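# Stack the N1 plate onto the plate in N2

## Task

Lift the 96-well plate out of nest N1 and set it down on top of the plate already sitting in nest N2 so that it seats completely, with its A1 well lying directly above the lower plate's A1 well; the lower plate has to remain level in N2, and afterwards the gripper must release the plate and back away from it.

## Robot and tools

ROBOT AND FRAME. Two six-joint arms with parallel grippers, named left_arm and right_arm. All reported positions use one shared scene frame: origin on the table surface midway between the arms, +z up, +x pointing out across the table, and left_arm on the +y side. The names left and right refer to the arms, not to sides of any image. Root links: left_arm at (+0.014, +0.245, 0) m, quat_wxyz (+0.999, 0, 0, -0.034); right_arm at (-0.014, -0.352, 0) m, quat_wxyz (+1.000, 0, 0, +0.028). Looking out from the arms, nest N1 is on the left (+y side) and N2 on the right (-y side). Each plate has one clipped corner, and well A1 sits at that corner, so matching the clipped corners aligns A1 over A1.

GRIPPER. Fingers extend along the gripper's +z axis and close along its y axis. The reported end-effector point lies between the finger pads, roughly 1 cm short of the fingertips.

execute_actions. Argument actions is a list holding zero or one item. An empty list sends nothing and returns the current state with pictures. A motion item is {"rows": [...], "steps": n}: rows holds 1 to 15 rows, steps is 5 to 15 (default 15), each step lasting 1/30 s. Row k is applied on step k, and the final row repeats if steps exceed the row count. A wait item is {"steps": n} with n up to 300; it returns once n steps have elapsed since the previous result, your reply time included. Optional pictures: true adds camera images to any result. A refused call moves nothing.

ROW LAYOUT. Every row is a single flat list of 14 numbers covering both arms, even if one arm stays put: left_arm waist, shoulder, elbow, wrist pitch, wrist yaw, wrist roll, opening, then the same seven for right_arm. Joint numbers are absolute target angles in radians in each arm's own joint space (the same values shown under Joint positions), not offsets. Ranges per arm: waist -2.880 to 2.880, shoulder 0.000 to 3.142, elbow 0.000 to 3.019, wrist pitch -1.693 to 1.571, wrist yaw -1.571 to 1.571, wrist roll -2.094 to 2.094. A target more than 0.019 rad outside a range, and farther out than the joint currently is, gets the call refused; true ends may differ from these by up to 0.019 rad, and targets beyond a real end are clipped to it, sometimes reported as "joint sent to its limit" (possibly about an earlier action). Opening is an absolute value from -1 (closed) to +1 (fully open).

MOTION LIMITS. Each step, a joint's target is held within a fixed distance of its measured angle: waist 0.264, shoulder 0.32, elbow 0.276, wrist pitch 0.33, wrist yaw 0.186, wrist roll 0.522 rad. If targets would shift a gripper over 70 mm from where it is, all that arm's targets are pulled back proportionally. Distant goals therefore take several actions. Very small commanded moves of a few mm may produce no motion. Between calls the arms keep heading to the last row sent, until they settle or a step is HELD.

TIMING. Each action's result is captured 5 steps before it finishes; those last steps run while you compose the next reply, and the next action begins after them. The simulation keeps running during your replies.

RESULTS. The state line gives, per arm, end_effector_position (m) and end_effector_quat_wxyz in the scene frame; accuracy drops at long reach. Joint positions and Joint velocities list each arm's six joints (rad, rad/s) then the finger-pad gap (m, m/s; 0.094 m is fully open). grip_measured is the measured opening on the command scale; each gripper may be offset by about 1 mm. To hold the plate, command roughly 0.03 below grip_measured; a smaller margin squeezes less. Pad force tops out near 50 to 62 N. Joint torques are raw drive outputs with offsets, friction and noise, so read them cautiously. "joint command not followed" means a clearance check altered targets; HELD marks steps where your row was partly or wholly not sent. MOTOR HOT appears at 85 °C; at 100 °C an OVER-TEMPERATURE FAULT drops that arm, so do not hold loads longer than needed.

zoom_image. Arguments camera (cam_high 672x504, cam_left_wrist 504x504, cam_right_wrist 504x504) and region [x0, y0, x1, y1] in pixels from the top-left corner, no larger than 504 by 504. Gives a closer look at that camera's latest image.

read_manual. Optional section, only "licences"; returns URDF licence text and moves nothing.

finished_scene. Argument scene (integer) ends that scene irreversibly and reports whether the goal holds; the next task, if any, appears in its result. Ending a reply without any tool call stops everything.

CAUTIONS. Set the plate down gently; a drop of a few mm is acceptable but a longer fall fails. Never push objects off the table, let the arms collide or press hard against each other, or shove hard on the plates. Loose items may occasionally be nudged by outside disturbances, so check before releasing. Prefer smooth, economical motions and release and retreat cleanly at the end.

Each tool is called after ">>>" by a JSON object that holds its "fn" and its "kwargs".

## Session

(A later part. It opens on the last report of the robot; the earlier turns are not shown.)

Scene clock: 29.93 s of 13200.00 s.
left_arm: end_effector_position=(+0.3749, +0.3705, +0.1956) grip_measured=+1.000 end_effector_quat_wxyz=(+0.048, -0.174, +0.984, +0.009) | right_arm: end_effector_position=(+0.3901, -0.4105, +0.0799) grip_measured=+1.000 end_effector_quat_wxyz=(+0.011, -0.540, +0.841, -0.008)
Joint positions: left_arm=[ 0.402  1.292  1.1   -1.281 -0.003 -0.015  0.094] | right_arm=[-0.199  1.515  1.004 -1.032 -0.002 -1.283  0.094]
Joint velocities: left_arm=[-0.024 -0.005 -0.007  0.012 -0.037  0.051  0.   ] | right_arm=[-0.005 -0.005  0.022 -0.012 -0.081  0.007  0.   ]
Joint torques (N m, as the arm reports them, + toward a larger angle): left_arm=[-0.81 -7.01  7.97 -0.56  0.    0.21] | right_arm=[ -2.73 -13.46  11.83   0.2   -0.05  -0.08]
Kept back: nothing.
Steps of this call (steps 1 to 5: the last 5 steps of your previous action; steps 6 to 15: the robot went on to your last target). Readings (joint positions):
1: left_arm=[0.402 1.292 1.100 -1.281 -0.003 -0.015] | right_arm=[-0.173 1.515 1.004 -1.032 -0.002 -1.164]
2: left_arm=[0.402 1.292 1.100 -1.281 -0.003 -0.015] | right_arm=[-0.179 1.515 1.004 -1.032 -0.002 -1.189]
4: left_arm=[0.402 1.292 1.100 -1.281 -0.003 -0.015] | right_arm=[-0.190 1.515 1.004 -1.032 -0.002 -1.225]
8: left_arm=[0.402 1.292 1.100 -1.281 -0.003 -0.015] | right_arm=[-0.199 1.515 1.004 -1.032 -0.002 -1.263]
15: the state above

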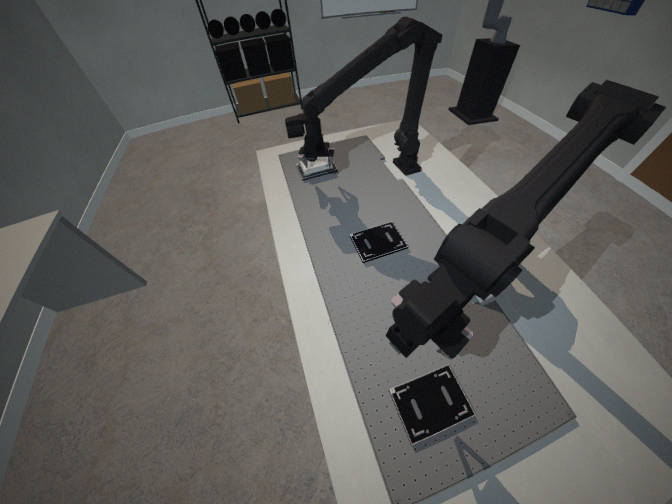

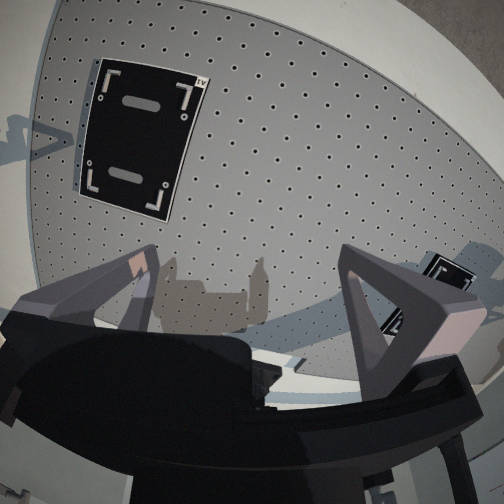

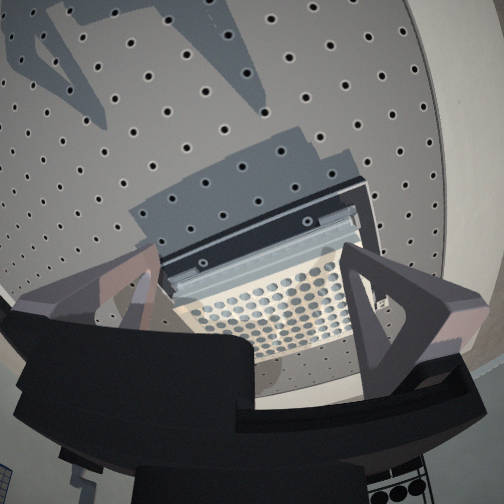

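>>> {"fn": "execute_actions", "kwargs": {"actions": [{"rows":[[0.4,1.3,1.1,-1.3,0,0,1,0.2,1.5,1.0,-1.04,0.3,-1.57,1]]}]}}

>>> {"fn": "execute_actions", "kwargs": {"actions": [{"rows":[[0.4,1.3,1.1,-1.3,0,0,1,0.2,1.52,0.85,-0.88,0.8,-1.57,1]]}]}}

>>> {"fn": "execute_actions", "kwargs": {"actions": [{"steps":10}], "pictures": true}}

>>> {"fn": "zoom_image", "kwargs": {"camera": "cam_right_wrist", "region": [120,140,380,280]}}

Scene clock: 30.53 s of 13200.00 s.
left_arm: end_effector_position=(+0.3749, +0.3705, +0.1956) grip_measured=+1.000 end_effector_quat_wxyz=(+0.048, -0.174, +0.984, +0.009) | right_arm: end_effector_position=(+0.3893, -0.2780, +0.0864) grip_measured=+1.000 end_effector_quat_wxyz=(+0.072, +0.780, -0.609, +0.127)
Joint positions: left_arm=[ 0.402  1.292  1.1   -1.281 -0.003 -0.015  0.094] | right_arm=[ 0.248  1.515  1.002 -1.032  0.292 -1.515  0.094]
Joint velocities: left_arm=[ 0.005 -0.024  0.012 -0.017  0.022 -0.007  0.   ] | right_arm=[ 0.562 -0.005 -0.002 -0.002 -0.022 -0.344  0.   ]
Joint torques (N m, as the arm reports them, + toward a larger angle): left_arm=[-0.83 -7.05  7.97 -0.56  0.    0.22] | right_arm=[ -8.21 -13.08   8.19   0.21   0.48  -0.04]
Steps of this call (steps 1 to 8: the robot went on to your last target; steps 9 to 18: the first 10 steps of this action). Readings (joint positions):
9: left_arm=[0.402 1.292 1.100 -1.281 -0.003 -0.015] | right_arm=[-0.182 1.515 1.004 -1.032 0.077 -1.321]
10: left_arm=[0.402 1.292 1.100 -1.281 -0.003 -0.015] | right_arm=[-0.151 1.515 1.003 -1.032 0.163 -1.357]
12: left_arm=[0.402 1.292 1.100 -1.281 -0.003 -0.015] | right_arm=[-0.051 1.515 1.002 -1.032 0.257 -1.409]
16: left_arm=[0.402 1.292 1.100 -1.281 -0.003 -0.015] | right_arm=[0.181 1.515 1.002 -1.032 0.292 -1.490]
18: the state above

Scene clock: 31.03 s of 13200.00 s.
left_arm: end_effector_position=(+0.3749, +0.3705, +0.1956) grip_measured=+1.000 end_effector_quat_wxyz=(+0.048, -0.174, +0.984, +0.009) | right_arm: end_effector_position=(+0.3662, -0.3824, +0.0746) grip_measured=+1.000 end_effector_quat_wxyz=(+0.241, +0.726, -0.568, +0.304)
Joint positions: left_arm=[ 0.402  1.292  1.1   -1.281 -0.003 -0.015  0.094] | right_arm=[ 0.194  1.518  0.827 -0.894  0.797 -1.558  0.094]
Joint velocities: left_arm=[ 0.005 -0.015 -0.007  0.012  0.022 -0.022  0.   ] | right_arm=[-0.015 -0.005  0.002  0.1   -0.066  0.051  0.   ]
Joint torques (N m, as the arm reports them, + toward a larger angle): left_arm=[-0.84 -7.03  7.98 -0.56  0.    0.21] | right_arm=[ -1.59 -10.2    9.45   0.49   0.65  -0.08]
Steps of this call (steps 1 to 5: the last 5 steps of your previous action; steps 6 to 15: the first 10 steps of this action). Readings (joint positions):
6: left_arm=[0.402 1.292 1.100 -1.281 -0.003 -0.015] | right_arm=[0.221 1.513 0.976 -0.995 0.389 -1.547]
7: left_arm=[0.402 1.292 1.100 -1.281 -0.003 -0.015] | right_arm=[0.213 1.508 0.942 -0.944 0.495 -1.549]
9: left_arm=[0.402 1.292 1.100 -1.281 -0.003 -0.015] | right_arm=[0.202 1.510 0.874 -0.906 0.702 -1.552]
13: left_arm=[0.402 1.292 1.100 -1.281 -0.003 -0.015] | right_arm=[0.194 1.518 0.826 -0.902 0.793 -1.557]
15: the state above

Scene clock: 31.37 s of 13200.00 s.
left_arm: end_effector_position=(+0.3749, +0.3705, +0.1956) grip_measured=+1.000 end_effector_quat_wxyz=(+0.048, -0.174, +0.984, +0.009) | right_arm: end_effector_position=(+0.3670, -0.3822, +0.0747) grip_measured=+1.000 end_effector_quat_wxyz=(+0.240, +0.726, -0.568, +0.305)
Joint positions: left_arm=[ 0.402  1.292  1.1   -1.281 -0.003 -0.015  0.094] | right_arm=[ 0.194  1.518  0.827 -0.889  0.797 -1.559  0.094]
Joint velocities: left_arm=[ 0.005  0.015 -0.002 -0.017 -0.037  0.007  0.   ] | right_arm=[-0.005 -0.005 -0.007  0.012  0.022  0.022  0.   ]
Joint torques (N m, as the arm reports them, + toward a larger angle): left_arm=[-0.81 -7.    7.97 -0.55  0.    0.21] | right_arm=[ -2.17 -10.29   9.49   0.76   0.63  -0.08]
Kept back: nothing.
Steps of this call (steps 1 to 5: the last 5 steps of your previous action; steps 6 to 10: the robot went on to your last target). Readings (joint positions):
1: left_arm=[0.402 1.292 1.100 -1.281 -0.003 -0.015] | right_arm=[0.194 1.518 0.827 -0.891 0.797 -1.558]
2: left_arm=[0.402 1.292 1.100 -1.281 -0.003 -0.015] | right_arm=[0.194 1.518 0.827 -0.891 0.797 -1.558]
4: left_arm=[0.402 1.292 1.100 -1.281 -0.003 -0.015] | right_arm=[0.194 1.518 0.827 -0.889 0.797 -1.558]
8: left_arm=[0.402 1.292 1.100 -1.281 -0.003 -0.015] | right_arm=[0.194 1.518 0.827 -0.889 0.797 -1.559]
10: the state above

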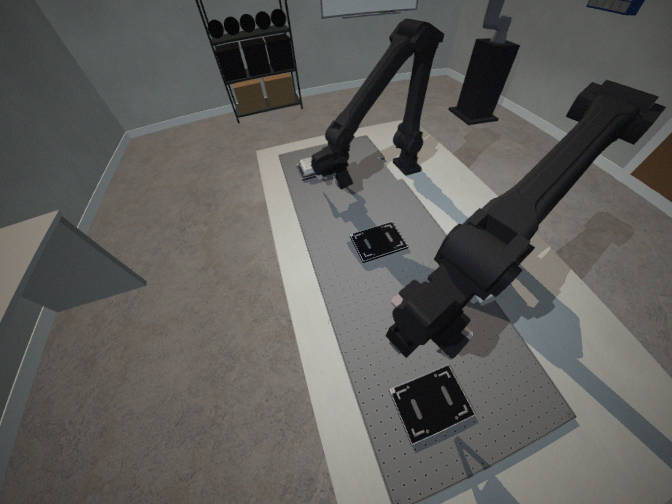

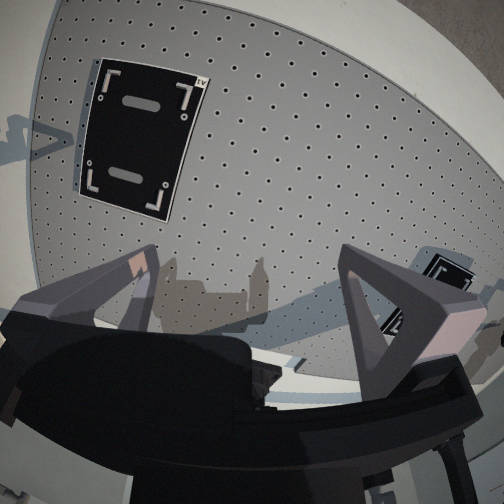

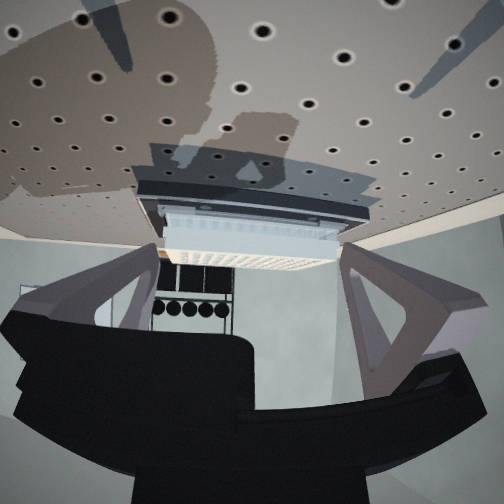

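Region (120, 140, 380, 280) of cam_right_wrist's 504x504 image, scaled by 1.938, with more detail than that image has; it fills the top 271 rows of this view, and the rest is white.

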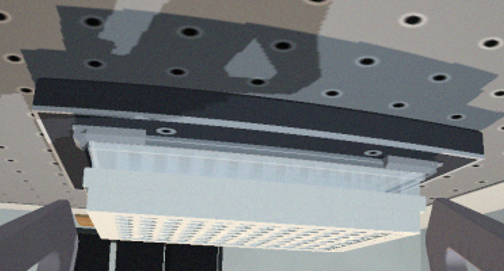

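>>> {"fn": "zoom_image", "kwargs": {"camera": "cam_right_wrist", "region": [145,195,225,265]}}

>>> {"fn": "zoom_image", "kwargs": {"camera": "cam_right_wrist", "region": [280,205,360,275]}}

Region (145, 195, 225, 265) of cam_right_wrist's 504x504 image, scaled by 6.300, with more detail than that image has; it fills the top 441 rows of this view, and the rest is white.

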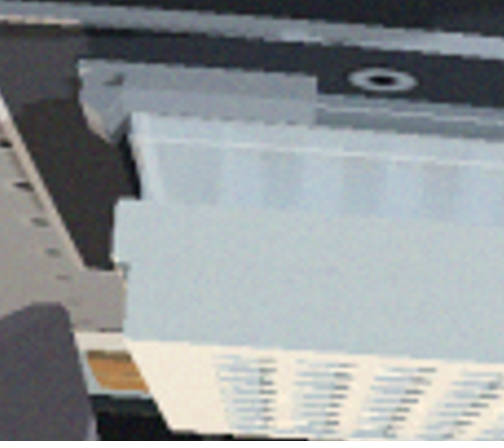

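Region (280, 205, 360, 275) of cam_right_wrist's 504x504 image, scaled by 6.300, with more detail than that image has; it fills the top 441 rows of this view, and the rest is white.

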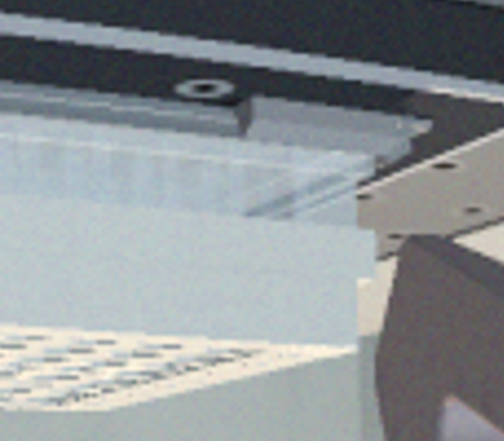

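>>> {"fn": "execute_actions", "kwargs": {"actions": [{"rows":[[0.4,1.3,1.1,-1.3,0,0,1,0.2,1.27,0.87,-1.12,0.3,-0.42,0]]}]}}

>>> {"fn": "execute_actions", "kwargs": {"actions": [{"rows":[[0.4,1.3,1.1,-1.3,0,0,1,-0.45,1.27,0.87,-1.12,0,-0.4,0]]}]}}

>>> {"fn": "execute_actions", "kwargs": {"actions": [{"rows":[[0.4,1.3,1.1,-1.3,0,0,1,-0.45,1.33,0.8,-1.05,0,-0.4,0]]}]}}

>>> {"fn": "execute_actions", "kwargs": {"actions": [{"rows":[[0.4,1.3,1.1,-1.3,0,0,1,-0.45,1.385,0.8,-1.0,0,-0.4,0]]}], "pictures": true}}

Scene clock: 32.17 s of 13200.00 s.
left_arm: end_effector_position=(+0.3749, +0.3705, +0.1956) grip_measured=+1.000 end_effector_quat_wxyz=(+0.048, -0.174, +0.984, +0.009) | right_arm: end_effector_position=(+0.3201, -0.3193, +0.1282) grip_measured=+0.002 end_effector_quat_wxyz=(+0.002, -0.442, +0.883, -0.155)
Joint positions: left_arm=[ 0.402  1.292  1.1   -1.281 -0.003 -0.015  0.094] | right_arm=[ 0.198  1.236  0.847 -1.11   0.304 -0.686  0.047]
Joint velocities: left_arm=[-0.015 -0.005 -0.012 -0.007 -0.007  0.051  0.   ] | right_arm=[-0.024  0.005  0.061  0.007 -0.007  1.751 -0.   ]
Joint torques (N m, as the arm reports them, + toward a larger angle): left_arm=[-0.85 -7.05  7.97 -0.55  0.    0.22] | right_arm=[-2.19 -4.97 11.01  0.28 -0.01  0.09]
Steps of this call (steps 1 to 14: the robot went on to your last target; steps 15 to 24: the first 10 steps of this action). Readings (joint positions):
15: left_arm=[0.402 1.292 1.100 -1.281 -0.003 -0.015] | right_arm=[0.193 1.506 0.830 -0.924 0.723 -1.493]
16: left_arm=[0.402 1.292 1.100 -1.281 -0.003 -0.015] | right_arm=[0.193 1.480 0.830 -0.977 0.635 -1.411]
18: left_arm=[0.402 1.292 1.100 -1.281 -0.003 -0.015] | right_arm=[0.193 1.395 0.830 -1.061 0.437 -1.224]
22: left_arm=[0.402 1.292 1.100 -1.281 -0.003 -0.015] | right_arm=[0.198 1.250 0.839 -1.108 0.305 -0.830]
24: the state above

Scene clock: 32.67 s of 13200.00 s.
left_arm: end_effector_position=(+0.3749, +0.3705, +0.1956) grip_measured=+1.000 end_effector_quat_wxyz=(+0.048, -0.174, +0.984, +0.009) | right_arm: end_effector_position=(+0.2904, -0.4841, +0.1135) grip_measured=+0.002 end_effector_quat_wxyz=(+0.020, -0.010, +1.000, -0.012)
Joint positions: left_arm=[ 0.402  1.292  1.1   -1.281 -0.003 -0.015  0.094] | right_arm=[-0.46   1.259  0.847 -1.112  0.006 -0.424  0.047]
Joint velocities: left_arm=[-0.005 -0.015  0.002 -0.007  0.037 -0.081  0.   ] | right_arm=[-1.314  0.005  0.007  0.022  0.022  0.095 -0.001]
Joint torques (N m, as the arm reports them, + toward a larger angle): left_arm=[-0.86 -7.03  7.96 -0.56 -0.01  0.22] | right_arm=[ 4.37 -6.96 11.19  0.35 -0.34  0.07]
Steps of this call (steps 1 to 5: the last 5 steps of your previous action; steps 6 to 15: the first 10 steps of this action). Readings (joint positions):
6: left_arm=[0.402 1.292 1.100 -1.281 -0.003 -0.015] | right_arm=[0.173 1.255 0.847 -1.112 0.202 -0.496]
7: left_arm=[0.402 1.292 1.100 -1.281 -0.003 -0.015] | right_arm=[0.123 1.256 0.847 -1.112 0.092 -0.481]
9: left_arm=[0.402 1.292 1.100 -1.281 -0.003 -0.015] | right_arm=[-0.020 1.258 0.847 -1.112 0.019 -0.460]
13: left_arm=[0.402 1.292 1.100 -1.281 -0.003 -0.015] | right_arm=[-0.336 1.258 0.847 -1.112 0.004 -0.435]
15: the state above

Scene clock: 33.17 s of 13200.00 s.
left_arm: end_effector_position=(+0.3749, +0.3705, +0.1956) grip_measured=+1.000 end_effector_quat_wxyz=(+0.048, -0.174, +0.984, +0.009) | right_arm: end_effector_position=(+0.2779, -0.4738, +0.0718) grip_measured=+0.002 end_effector_quat_wxyz=(-0.016, -0.010, +1.000, +0.006)
Joint positions: left_arm=[ 0.402  1.292  1.1   -1.281 -0.003 -0.015  0.094] | right_arm=[-0.448  1.33   0.788 -1.063  0.002 -0.412  0.047]
Joint velocities: left_arm=[-0.005 -0.015  0.007 -0.012 -0.022  0.022  0.   ] | right_arm=[-0.005 -0.005 -0.002  0.022  0.066  0.066  0.001]
Joint torques (N m, as the arm reports them, + toward a larger angle): left_arm=[-0.8  -7.02  7.97 -0.57  0.    0.22] | right_arm=[-2.58 -8.46  9.39  0.82 -0.14  0.1 ]
Steps of this call (steps 1 to 5: the last 5 steps of your previous action; steps 6 to 15: the first 10 steps of this action). Readings (joint positions):
6: left_arm=[0.402 1.292 1.100 -1.281 -0.003 -0.015] | right_arm=[-0.471 1.262 0.841 -1.100 0.003 -0.413]
7: left_arm=[0.402 1.292 1.100 -1.281 -0.003 -0.015] | right_arm=[-0.461 1.268 0.832 -1.082 0.002 -0.413]
9: left_arm=[0.402 1.292 1.100 -1.281 -0.003 -0.015] | right_arm=[-0.449 1.292 0.811 -1.066 0.002 -0.413]
13: left_arm=[0.402 1.292 1.100 -1.281 -0.003 -0.015] | right_arm=[-0.448 1.329 0.788 -1.063 0.002 -0.412]
15: the state above

Scene clock: 33.67 s of 13200.00 s.
left_arm: end_effector_position=(+0.3749, +0.3705, +0.1956) grip_measured=+1.000 end_effector_quat_wxyz=(+0.048, -0.174, +0.984, +0.009) | right_arm: end_effector_position=(+0.2870, -0.4775, +0.0575) grip_measured=+0.002 end_effector_quat_wxyz=(-0.013, -0.010, +1.000, +0.005)
Joint positions: left_arm=[ 0.402  1.292  1.1   -1.281 -0.003 -0.015  0.094] | right_arm=[-0.448  1.376  0.788 -1.01   0.002 -0.411  0.047]
Joint velocities: left_arm=[-0.005 -0.005 -0.002  0.022 -0.007 -0.066  0.   ] | right_arm=[0.005 0.005 0.007 0.002 0.037 0.022 0.   ]
Joint torques (N m, as the arm reports them, + toward a larger angle): left_arm=[-0.81 -7.03  7.96 -0.55  0.    0.21] | right_arm=[-2.62 -8.35  9.02  0.81 -0.1   0.11]
Steps of this call (steps 1 to 5: the last 5 steps of your previous action; steps 6 to 15: the first 10 steps of this action). Readings (joint positions):
6: left_arm=[0.402 1.292 1.100 -1.281 -0.003 -0.015] | right_arm=[-0.448 1.333 0.788 -1.051 0.002 -0.411]
7: left_arm=[0.402 1.292 1.100 -1.281 -0.003 -0.015] | right_arm=[-0.448 1.340 0.788 -1.036 0.002 -0.411]
9: left_arm=[0.402 1.292 1.100 -1.281 -0.003 -0.015] | right_arm=[-0.448 1.356 0.788 -1.017 0.002 -0.411]
13: left_arm=[0.402 1.292 1.100 -1.281 -0.003 -0.015] | right_arm=[-0.448 1.376 0.788 -1.010 0.002 -0.411]
15: the state above

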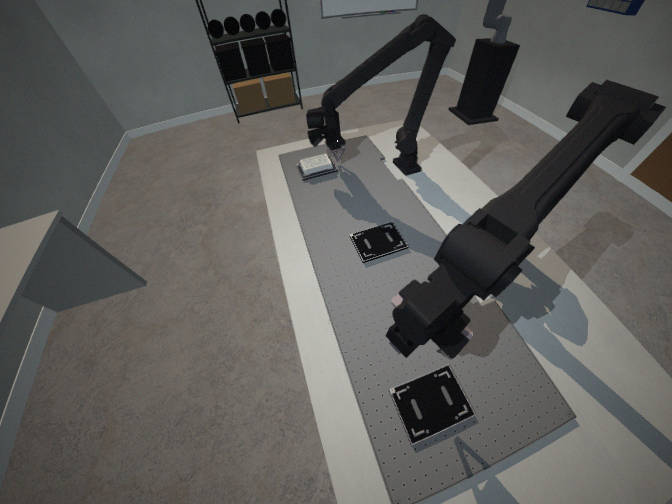

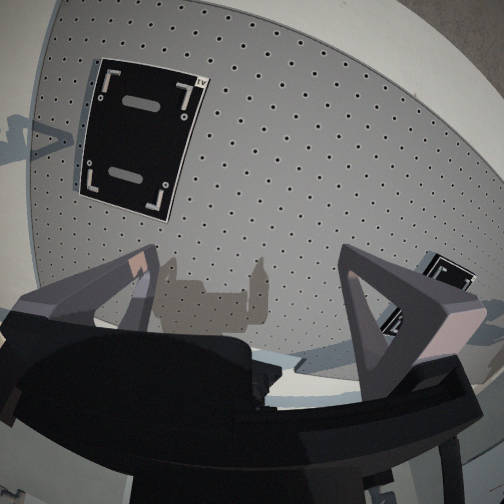

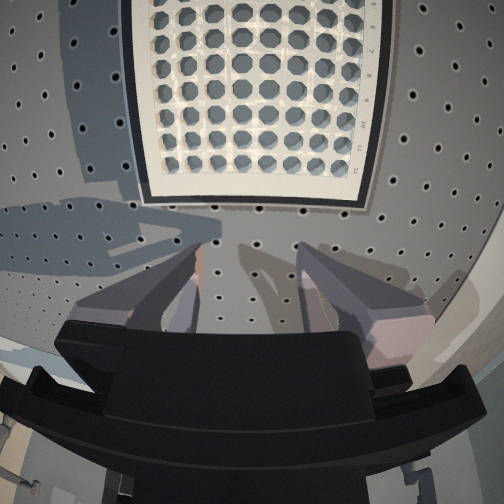

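>>> {"fn": "execute_actions", "kwargs": {"actions": [{"rows":[[0.4,1.3,1.1,-1.3,0,0,1,-0.45,1.385,0.8,-0.948,-0.033,-0.392,0]],"steps":12}]}}

>>> {"fn": "execute_actions", "kwargs": {"actions": [{"rows":[[0.4,1.3,1.1,-1.3,0,0,1,-0.45,1.385,0.8,-0.934,-0.041,-0.392,0]],"steps":12}], "pictures": true}}

Scene clock: 34.07 s of 13200.00 s.
left_arm: end_effector_position=(+0.3749, +0.3705, +0.1956) grip_measured=+1.000 end_effector_quat_wxyz=(+0.048, -0.174, +0.984, +0.009) | right_arm: end_effector_position=(+0.3003, -0.4773, +0.0573) grip_measured=+0.002 end_effector_quat_wxyz=(+0.016, -0.007, +1.000, +0.009)
Joint positions: left_arm=[ 0.402  1.292  1.1   -1.281 -0.003 -0.015  0.094] | right_arm=[-0.448  1.376  0.787 -0.959 -0.03  -0.405  0.047]
Joint velocities: left_arm=[-0.005  0.005 -0.002  0.007 -0.051 -0.007  0.   ] | right_arm=[-0.005 -0.005 -0.017  0.042 -0.095  0.022  0.   ]
Joint torques (N m, as the arm reports them, + toward a larger angle): left_arm=[-0.84 -7.04  7.97 -0.55  0.    0.21] | right_arm=[-2.45 -8.38  9.18  0.83 -0.24  0.12]
Steps of this call (steps 1 to 5: the last 5 steps of your previous action; steps 6 to 12: the first 7 steps of this action). Readings (joint positions):
6: left_arm=[0.402 1.292 1.100 -1.281 -0.003 -0.015] | right_arm=[-0.448 1.376 0.788 -1.000 -0.014 -0.410]
7: left_arm=[0.402 1.292 1.100 -1.281 -0.003 -0.015] | right_arm=[-0.448 1.376 0.787 -0.985 -0.025 -0.409]
9: left_arm=[0.402 1.292 1.100 -1.281 -0.003 -0.015] | right_arm=[-0.448 1.376 0.787 -0.965 -0.029 -0.407]
12: the state above

Scene clock: 34.47 s of 13200.00 s.
left_arm: end_effector_position=(+0.3749, +0.3705, +0.1956) grip_measured=+1.000 end_effector_quat_wxyz=(+0.048, -0.174, +0.984, +0.009) | right_arm: end_effector_position=(+0.3042, -0.4775, +0.0574) grip_measured=+0.002 end_effector_quat_wxyz=(+0.025, -0.006, +1.000, +0.010)
Joint positions: left_arm=[ 0.402  1.292  1.1   -1.281 -0.003 -0.015  0.094] | right_arm=[-0.448  1.376  0.787 -0.944 -0.038 -0.403  0.047]
Joint velocities: left_arm=[ 0.005 -0.005 -0.007 -0.002 -0.022  0.007  0.   ] | right_arm=[-0.005 -0.005 -0.022  0.012  0.051 -0.037 -0.   ]
Joint torques (N m, as the arm reports them, + toward a larger angle): left_arm=[-0.82 -7.    7.97 -0.58  0.    0.22] | right_arm=[-2.47 -8.69  9.29  1.   -0.24  0.09]
Steps of this call (steps 1 to 5: the last 5 steps of your previous action; steps 6 to 12: the first 7 steps of this action). Readings (joint positions):
6: left_arm=[0.402 1.292 1.100 -1.281 -0.003 -0.015] | right_arm=[-0.448 1.376 0.787 -0.956 -0.034 -0.404]
7: left_arm=[0.402 1.292 1.100 -1.281 -0.003 -0.015] | right_arm=[-0.448 1.376 0.787 -0.952 -0.036 -0.404]
9: left_arm=[0.402 1.292 1.100 -1.281 -0.003 -0.015] | right_arm=[-0.448 1.376 0.787 -0.946 -0.038 -0.404]
12: the state above

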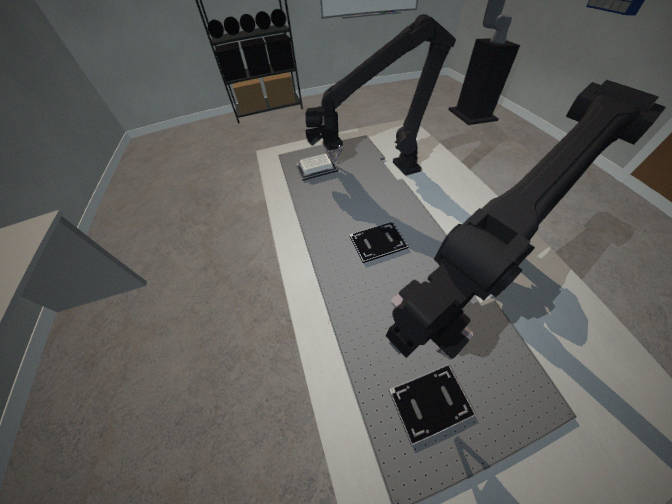

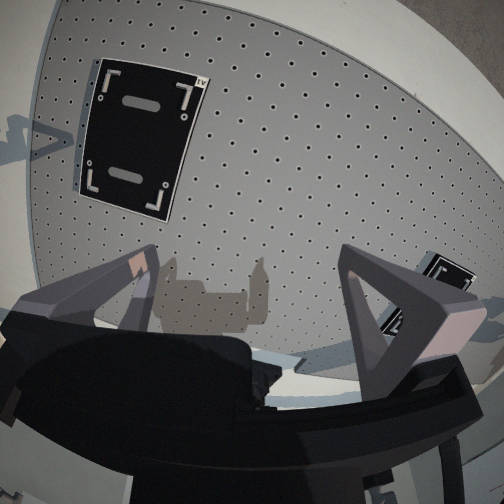

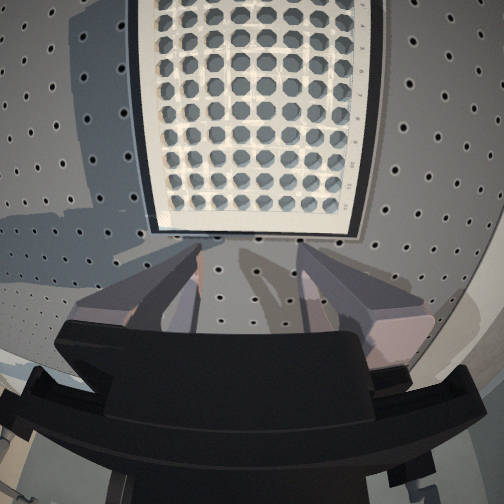

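>>> {"fn": "execute_actions", "kwargs": {"actions": [{"rows":[[0.4,1.3,1.1,-1.3,0,0,1,-0.45,1.385,0.8,-0.915,-0.052,-0.382,0]],"steps":12}]}}

>>> {"fn": "execute_actions", "kwargs": {"actions": [{"rows":[[0.4,1.3,1.1,-1.3,0,0,1,-0.45,1.385,0.8,-0.905,-0.058,-0.382,0]],"steps":12}]}}

>>> {"fn": "execute_actions", "kwargs": {"actions": [{"rows":[[0.4,1.3,1.1,-1.3,0,0,1,-0.45,1.385,0.8,-0.895,-0.063,-0.382,0]],"steps":12}], "pictures": true}}

Scene clock: 34.87 s of 13200.00 s.
left_arm: end_effector_position=(+0.3749, +0.3705, +0.1956) grip_measured=+1.000 end_effector_quat_wxyz=(+0.048, -0.174, +0.984, +0.009) | right_arm: end_effector_position=(+0.3091, -0.4774, +0.0577) grip_measured=+0.002 end_effector_quat_wxyz=(+0.035, -0.003, +0.999, +0.012)
Joint positions: left_arm=[ 0.402  1.292  1.1   -1.281 -0.003 -0.015  0.094] | right_arm=[-0.448  1.376  0.787 -0.926 -0.049 -0.395  0.047]
Joint velocities: left_arm=[ 0.005 -0.005 -0.017  0.012  0.022 -0.022  0.   ] | right_arm=[-0.015 -0.005 -0.017  0.002 -0.007  0.007  0.   ]
Joint torques (N m, as the arm reports them, + toward a larger angle): left_arm=[-0.82 -7.03  7.97 -0.56  0.    0.22] | right_arm=[-2.44 -8.59  9.19  1.02 -0.25  0.08]
Steps of this call (steps 1 to 5: the last 5 steps of your previous action; steps 6 to 12: the first 7 steps of this action). Readings (joint positions):
6: left_arm=[0.402 1.292 1.100 -1.281 -0.003 -0.015] | right_arm=[-0.448 1.376 0.787 -0.941 -0.043 -0.402]
7: left_arm=[0.402 1.292 1.100 -1.281 -0.003 -0.015] | right_arm=[-0.448 1.376 0.787 -0.935 -0.047 -0.400]
9: left_arm=[0.402 1.292 1.100 -1.281 -0.003 -0.015] | right_arm=[-0.448 1.376 0.787 -0.928 -0.049 -0.398]
12: the state above

Scene clock: 35.27 s of 13200.00 s.
left_arm: end_effector_position=(+0.3749, +0.3705, +0.1956) grip_measured=+1.000 end_effector_quat_wxyz=(+0.048, -0.174, +0.984, +0.009) | right_arm: end_effector_position=(+0.3117, -0.4774, +0.0579) grip_measured=+0.002 end_effector_quat_wxyz=(+0.041, -0.002, +0.999, +0.013)
Joint positions: left_arm=[ 0.402  1.292  1.1   -1.281 -0.003 -0.015  0.094] | right_arm=[-0.448  1.376  0.787 -0.916 -0.055 -0.393  0.047]
Joint velocities: left_arm=[ 0.005 -0.005  0.002 -0.012 -0.066 -0.051  0.   ] | right_arm=[-0.005 -0.015  0.007  0.012  0.051  0.066  0.   ]
Joint torques (N m, as the arm reports them, + toward a larger angle): left_arm=[-0.84 -7.02  7.96 -0.55  0.    0.22] | right_arm=[-2.36 -8.32  9.38  1.09 -0.25  0.11]
Steps of this call (steps 1 to 5: the last 5 steps of your previous action; steps 6 to 12: the first 7 steps of this action). Readings (joint positions):
6: left_arm=[0.402 1.292 1.100 -1.281 -0.003 -0.015] | right_arm=[-0.448 1.376 0.787 -0.924 -0.052 -0.394]
7: left_arm=[0.402 1.292 1.100 -1.281 -0.003 -0.015] | right_arm=[-0.448 1.376 0.787 -0.921 -0.054 -0.394]
9: left_arm=[0.402 1.292 1.100 -1.281 -0.003 -0.015] | right_arm=[-0.448 1.376 0.787 -0.917 -0.054 -0.394]
12: the state above

Scene clock: 35.67 s of 13200.00 s.
left_arm: end_effector_position=(+0.3749, +0.3705, +0.1956) grip_measured=+1.000 end_effector_quat_wxyz=(+0.048, -0.174, +0.984, +0.009) | right_arm: end_effector_position=(+0.3138, -0.4775, +0.0581) grip_measured=+0.002 end_effector_quat_wxyz=(+0.045, -0.002, +0.999, +0.013)
Joint positions: left_arm=[ 0.402  1.292  1.1   -1.281 -0.003 -0.015  0.094] | right_arm=[-0.448  1.376  0.787 -0.908 -0.059 -0.393  0.047]
Joint velocities: left_arm=[-0.015  0.005  0.007 -0.002  0.037  0.007  0.   ] | right_arm=[-0.005  0.005 -0.012 -0.002  0.022  0.051 -0.   ]
Joint torques (N m, as the arm reports them, + toward a larger angle): left_arm=[-0.85 -6.99  7.96 -0.57 -0.01  0.22] | right_arm=[-2.8  -8.42  9.26  1.12 -0.29  0.09]
Steps of this call (steps 1 to 5: the last 5 steps of your previous action; steps 6 to 12: the first 7 steps of this action). Readings (joint positions):
6: left_arm=[0.402 1.292 1.100 -1.281 -0.003 -0.015] | right_arm=[-0.448 1.376 0.787 -0.914 -0.057 -0.393]
7: left_arm=[0.402 1.292 1.100 -1.281 -0.003 -0.015] | right_arm=[-0.448 1.376 0.787 -0.911 -0.059 -0.393]
9: left_arm=[0.402 1.292 1.100 -1.281 -0.003 -0.015] | right_arm=[-0.448 1.376 0.787 -0.908 -0.059 -0.393]
12: the state above

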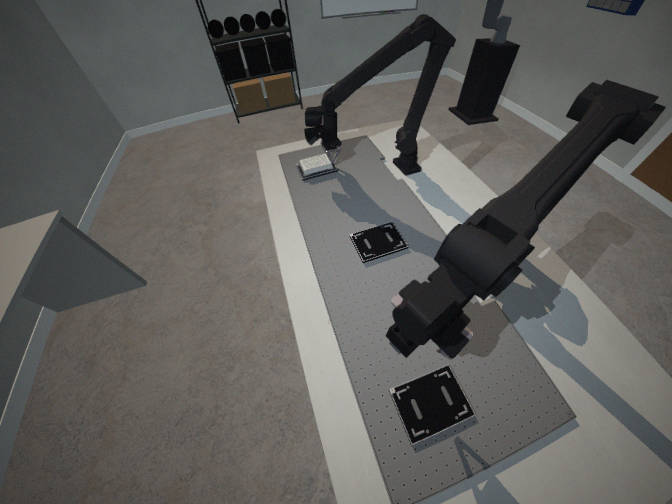

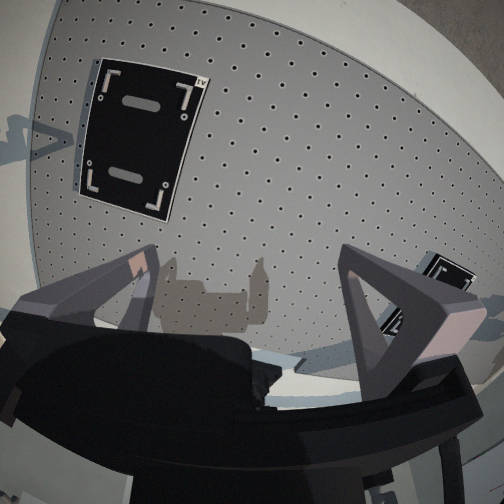

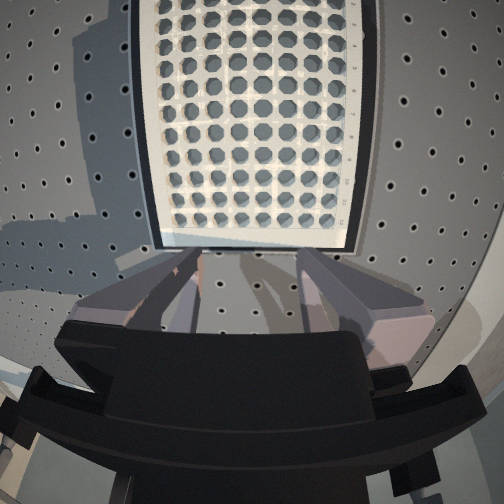

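>>> {"fn": "execute_actions", "kwargs": {"actions": [{"rows":[[0.4,1.3,1.1,-1.3,0,0,1,-0.45,1.385,0.8,-0.895,-0.061,-0.362,0]]}]}}

>>> {"fn": "execute_actions", "kwargs": {"actions": [{"rows":[[0.4,1.3,1.1,-1.3,0,0,1,-0.45,1.385,0.8,-0.888,-0.063,-0.362,0]],"steps":12}], "pictures": true}}

>>> {"fn": "zoom_image", "kwargs": {"camera": "cam_right_wrist", "region": [110,0,400,280]}}

Scene clock: 36.17 s of 13200.00 s.
left_arm: end_effector_position=(+0.3749, +0.3705, +0.1956) grip_measured=+1.000 end_effector_quat_wxyz=(+0.048, -0.174, +0.984, +0.009) | right_arm: end_effector_position=(+0.3138, -0.4775, +0.0581) grip_measured=+0.002 end_effector_quat_wxyz=(+0.045, +0.007, +0.999, +0.013)
Joint positions: left_arm=[ 0.402  1.292  1.1   -1.281 -0.003 -0.015  0.094] | right_arm=[-0.448  1.376  0.787 -0.908 -0.059 -0.376  0.047]
Joint velocities: left_arm=[-0.005 -0.005 -0.002 -0.007  0.022  0.051  0.   ] | right_arm=[-0.005  0.005 -0.007 -0.002  0.037  0.007  0.   ]
Joint torques (N m, as the arm reports them, + toward a larger angle): left_arm=[-0.82 -6.98  7.97 -0.57  0.    0.21] | right_arm=[-2.42 -8.43  9.32  1.08 -0.17  0.16]
Steps of this call (steps 1 to 5: the last 5 steps of your previous action; steps 6 to 15: the first 10 steps of this action). Readings (joint positions):
6: left_arm=[0.402 1.292 1.100 -1.281 -0.003 -0.015] | right_arm=[-0.448 1.376 0.787 -0.908 -0.059 -0.389]
7: left_arm=[0.402 1.292 1.100 -1.281 -0.003 -0.015] | right_arm=[-0.448 1.376 0.787 -0.908 -0.059 -0.386]
9: left_arm=[0.402 1.292 1.100 -1.281 -0.003 -0.015] | right_arm=[-0.448 1.376 0.787 -0.908 -0.059 -0.382]
13: left_arm=[0.402 1.292 1.100 -1.281 -0.003 -0.015] | right_arm=[-0.448 1.376 0.787 -0.908 -0.059 -0.377]
15: the state above

Scene clock: 36.57 s of 13200.00 s.
left_arm: end_effector_position=(+0.3749, +0.3705, +0.1956) grip_measured=+1.000 end_effector_quat_wxyz=(+0.048, -0.174, +0.984, +0.009) | right_arm: end_effector_position=(+0.3144, -0.4776, +0.0581) grip_measured=+0.002 end_effector_quat_wxyz=(+0.046, +0.007, +0.999, +0.013)
Joint positions: left_arm=[ 0.402  1.292  1.1   -1.281 -0.003 -0.015  0.094] | right_arm=[-0.448  1.376  0.787 -0.906 -0.059 -0.375  0.047]
Joint velocities: left_arm=[-0.005 -0.005  0.002 -0.012 -0.022 -0.022  0.   ] | right_arm=[-0.005 -0.005 -0.007  0.002 -0.051  0.066  0.001]
Joint torques (N m, as the arm reports them, + toward a larger angle): left_arm=[-0.85 -7.03  7.98 -0.57  0.    0.21] | right_arm=[-2.54 -8.52  9.48  1.49 -0.26  0.13]
Steps of this call (steps 1 to 5: the last 5 steps of your previous action; steps 6 to 12: the first 7 steps of this action). Readings (joint positions):
6: left_arm=[0.402 1.292 1.100 -1.281 -0.003 -0.015] | right_arm=[-0.448 1.376 0.787 -0.907 -0.059 -0.375]
7: left_arm=[0.402 1.292 1.100 -1.281 -0.003 -0.015] | right_arm=[-0.448 1.376 0.787 -0.906 -0.059 -0.375]
9: left_arm=[0.402 1.292 1.100 -1.281 -0.003 -0.015] | right_arm=[-0.448 1.376 0.787 -0.906 -0.059 -0.375]
12: the state above

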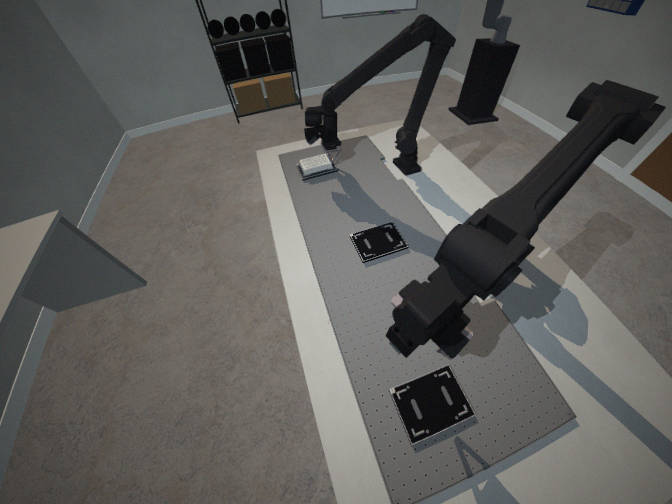

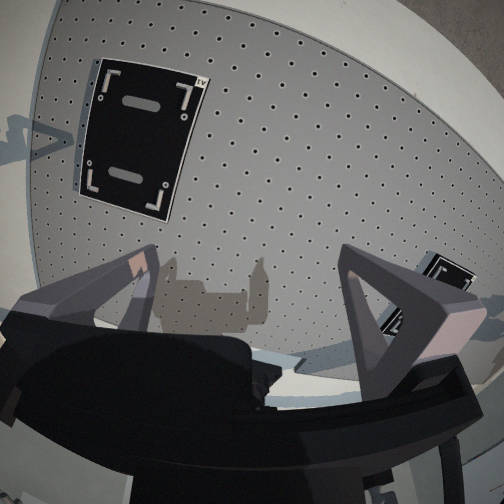

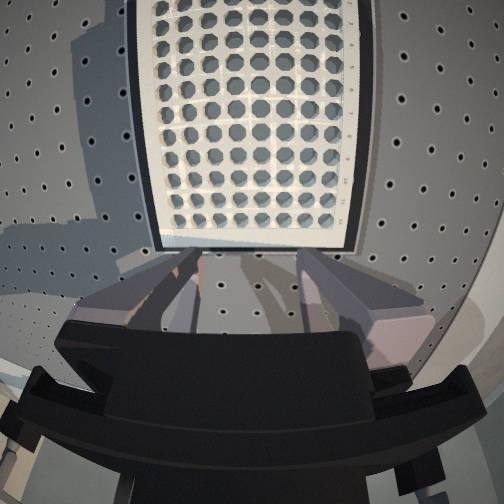

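Region (110, 0, 400, 280) of cam_right_wrist's 504x504 image, scaled by 1.738, with more detail than that image has; it fills the top 487 rows of this view, and the rest is white.

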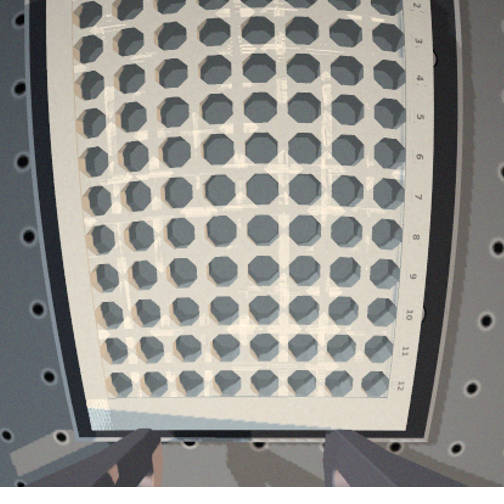

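>>> {"fn": "execute_actions", "kwargs": {"actions": [{"rows":[[0.4,1.3,1.1,-1.3,0,0,1,-0.45,1.376,0.8,-0.99,-0.03,-0.37,0],[0.4,1.3,1.1,-1.3,0,0,1,-0.45,1.376,0.8,-0.99,-0.03,-0.37,0],[0.4,1.3,1.1,-1.3,0,0,1,-0.45,1.376,0.8,-0.99,-0.03,-0.37,0],[0.4,1.3,1.1,-1.3,0,0,1,-0.45,1.29,0.9,-1.13,0,-0.33,1]]}]}}

>>> {"fn": "execute_actions", "kwargs": {"actions": [{"rows":[[0.4,1.3,1.1,-1.3,0,0,1,-0.366,1.48,1.11,-1.13,0.004,-0.305,1]]}]}}

>>> {"fn": "execute_actions", "kwargs": {"actions": [{"rows":[[0.4,1.3,1.1,-1.3,0,0,1,-0.366,1.55,1.035,-1.03,0.004,-0.305,1]]}], "pictures": true}}

>>> {"fn": "zoom_image", "kwargs": {"camera": "cam_right_wrist", "region": [110,40,400,330]}}

Scene clock: 37.30 s of 13200.00 s.
left_arm: end_effector_position=(+0.3749, +0.3705, +0.1956) grip_measured=+1.000 end_effector_quat_wxyz=(+0.048, -0.174, +0.984, +0.009) | right_arm: end_effector_position=(+0.2967, -0.4807, +0.1047) grip_measured=+1.000 end_effector_quat_wxyz=(+0.006, +0.021, +1.000, -0.001)
Joint positions: left_arm=[ 0.402  1.292  1.1   -1.281 -0.003 -0.015  0.094] | right_arm=[-0.448  1.305  0.864 -1.117 -0.003 -0.349  0.094]
Joint velocities: left_arm=[-0.015  0.015  0.012  0.002  0.007  0.007  0.   ] | right_arm=[-0.005 -0.278  0.203 -0.022  0.037  0.066  0.   ]
Joint torques (N m, as the arm reports them, + toward a larger angle): left_arm=[-0.85 -7.06  7.97 -0.56  0.    0.21] | right_arm=[-2.2  -8.3  11.06  0.05  0.09  0.11]
Steps of this call (steps 1 to 5: the last 5 steps of your previous action; steps 6 to 12: the robot went on to your last target; steps 13 to 22: the first 10 steps of this action). Readings (joint positions):
13: left_arm=[0.402 1.292 1.100 -1.281 -0.003 -0.015] | right_arm=[-0.448 1.376 0.788 -0.921 -0.047 -0.375]
14: left_arm=[0.402 1.292 1.100 -1.281 -0.003 -0.015] | right_arm=[-0.448 1.376 0.788 -0.943 -0.038 -0.375]
16: left_arm=[0.402 1.292 1.100 -1.281 -0.003 -0.015] | right_arm=[-0.448 1.375 0.796 -1.001 -0.019 -0.369]
20: left_arm=[0.402 1.292 1.100 -1.281 -0.003 -0.015] | right_arm=[-0.448 1.329 0.846 -1.111 -0.004 -0.353]
22: the state above

Scene clock: 37.80 s of 13200.00 s.
left_arm: end_effector_position=(+0.3749, +0.3705, +0.1956) grip_measured=+1.000 end_effector_quat_wxyz=(+0.048, -0.174, +0.984, +0.009) | right_arm: end_effector_position=(+0.3890, -0.4791, +0.1212) grip_measured=+1.000 end_effector_quat_wxyz=(+0.024, -0.009, +1.000, -0.009)
Joint positions: left_arm=[ 0.402  1.292  1.1   -1.281 -0.003 -0.015  0.094] | right_arm=[-0.359  1.486  1.092 -1.125  0.002 -0.32   0.094]
Joint velocities: left_arm=[ 0.005 -0.015 -0.012  0.002 -0.022 -0.139  0.   ] | right_arm=[-0.024  0.005  0.002 -0.012 -0.022 -0.022  0.   ]
Joint torques (N m, as the arm reports them, + toward a larger angle): left_arm=[-0.83 -6.98  7.95 -0.57  0.    0.21] | right_arm=[ -2.81 -12.81  10.76   0.43   0.02   0.14]
Steps of this call (steps 1 to 5: the last 5 steps of your previous action; steps 6 to 15: the first 10 steps of this action). Readings (joint positions):
6: left_arm=[0.402 1.292 1.100 -1.281 -0.003 -0.015] | right_arm=[-0.444 1.303 0.887 -1.129 0.000 -0.340]
7: left_arm=[0.402 1.292 1.100 -1.281 -0.003 -0.015] | right_arm=[-0.434 1.329 0.919 -1.137 0.002 -0.337]
9: left_arm=[0.402 1.292 1.100 -1.281 -0.003 -0.015] | right_arm=[-0.406 1.404 1.009 -1.137 0.002 -0.330]
13: left_arm=[0.402 1.292 1.100 -1.281 -0.003 -0.015] | right_arm=[-0.363 1.485 1.093 -1.124 0.002 -0.322]
15: the state above

Scene clock: 38.30 s of 13200.00 s.
left_arm: end_effector_position=(+0.3749, +0.3705, +0.1956) grip_measured=+1.000 end_effector_quat_wxyz=(+0.048, -0.174, +0.984, +0.009) | right_arm: end_effector_position=(+0.3789, -0.4763, +0.0726) grip_measured=+1.000 end_effector_quat_wxyz=(+0.000, -0.007, +1.000, -0.001)
Joint positions: left_arm=[ 0.402  1.292  1.1   -1.281 -0.003 -0.015  0.094] | right_arm=[-0.36   1.55   1.023 -1.043  0.002 -0.316  0.094]
Joint velocities: left_arm=[-0.005  0.005  0.002  0.012 -0.022 -0.037  0.   ] | right_arm=[-0.015 -0.015  0.002  0.007 -0.037  0.007  0.   ]
Joint torques (N m, as the arm reports them, + toward a larger angle): left_arm=[-0.87 -7.    7.98 -0.57  0.    0.22] | right_arm=[ -2.61 -12.77   9.47   1.06   0.03   0.13]
Steps of this call (steps 1 to 5: the last 5 steps of your previous action; steps 6 to 15: the first 10 steps of this action). Readings (joint positions):
6: left_arm=[0.402 1.292 1.100 -1.281 -0.003 -0.015] | right_arm=[-0.360 1.487 1.083 -1.106 0.002 -0.317]
7: left_arm=[0.402 1.292 1.100 -1.281 -0.003 -0.015] | right_arm=[-0.360 1.490 1.071 -1.077 0.002 -0.317]
9: left_arm=[0.402 1.292 1.100 -1.281 -0.003 -0.015] | right_arm=[-0.360 1.507 1.047 -1.051 0.002 -0.317]
13: left_arm=[0.402 1.292 1.100 -1.281 -0.003 -0.015] | right_arm=[-0.360 1.545 1.024 -1.044 0.002 -0.316]
15: the state above

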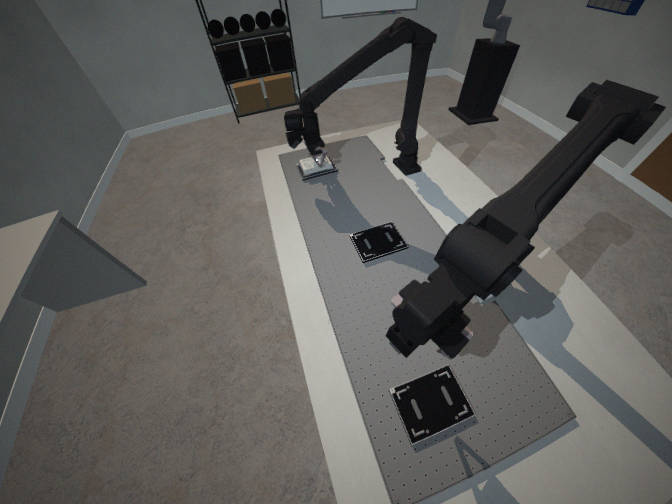

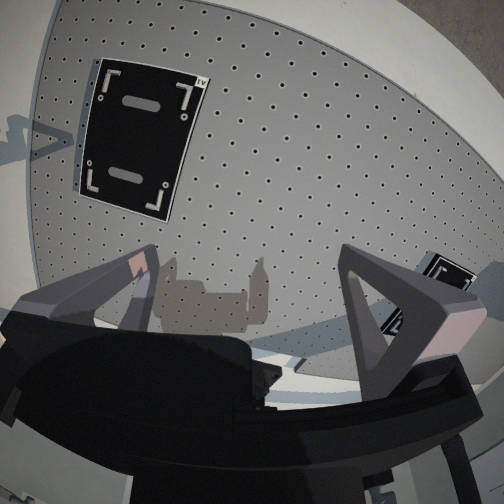

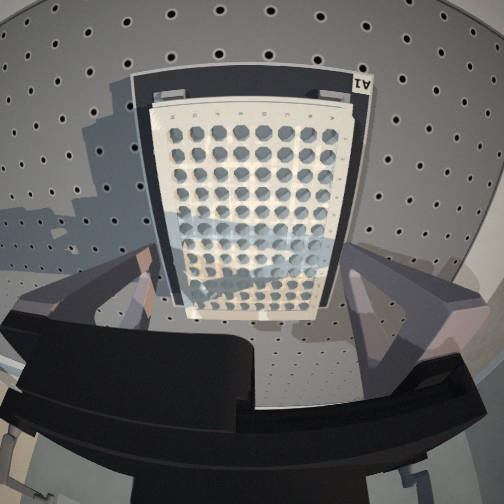

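Region (110, 40, 400, 330) of cam_right_wrist's 504x504 image, scaled by 1.738, with more detail than that image has.

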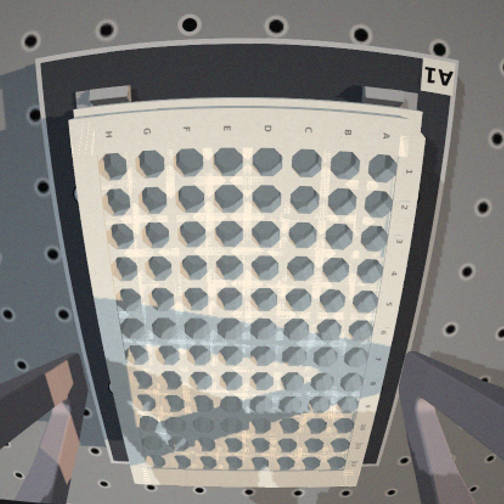

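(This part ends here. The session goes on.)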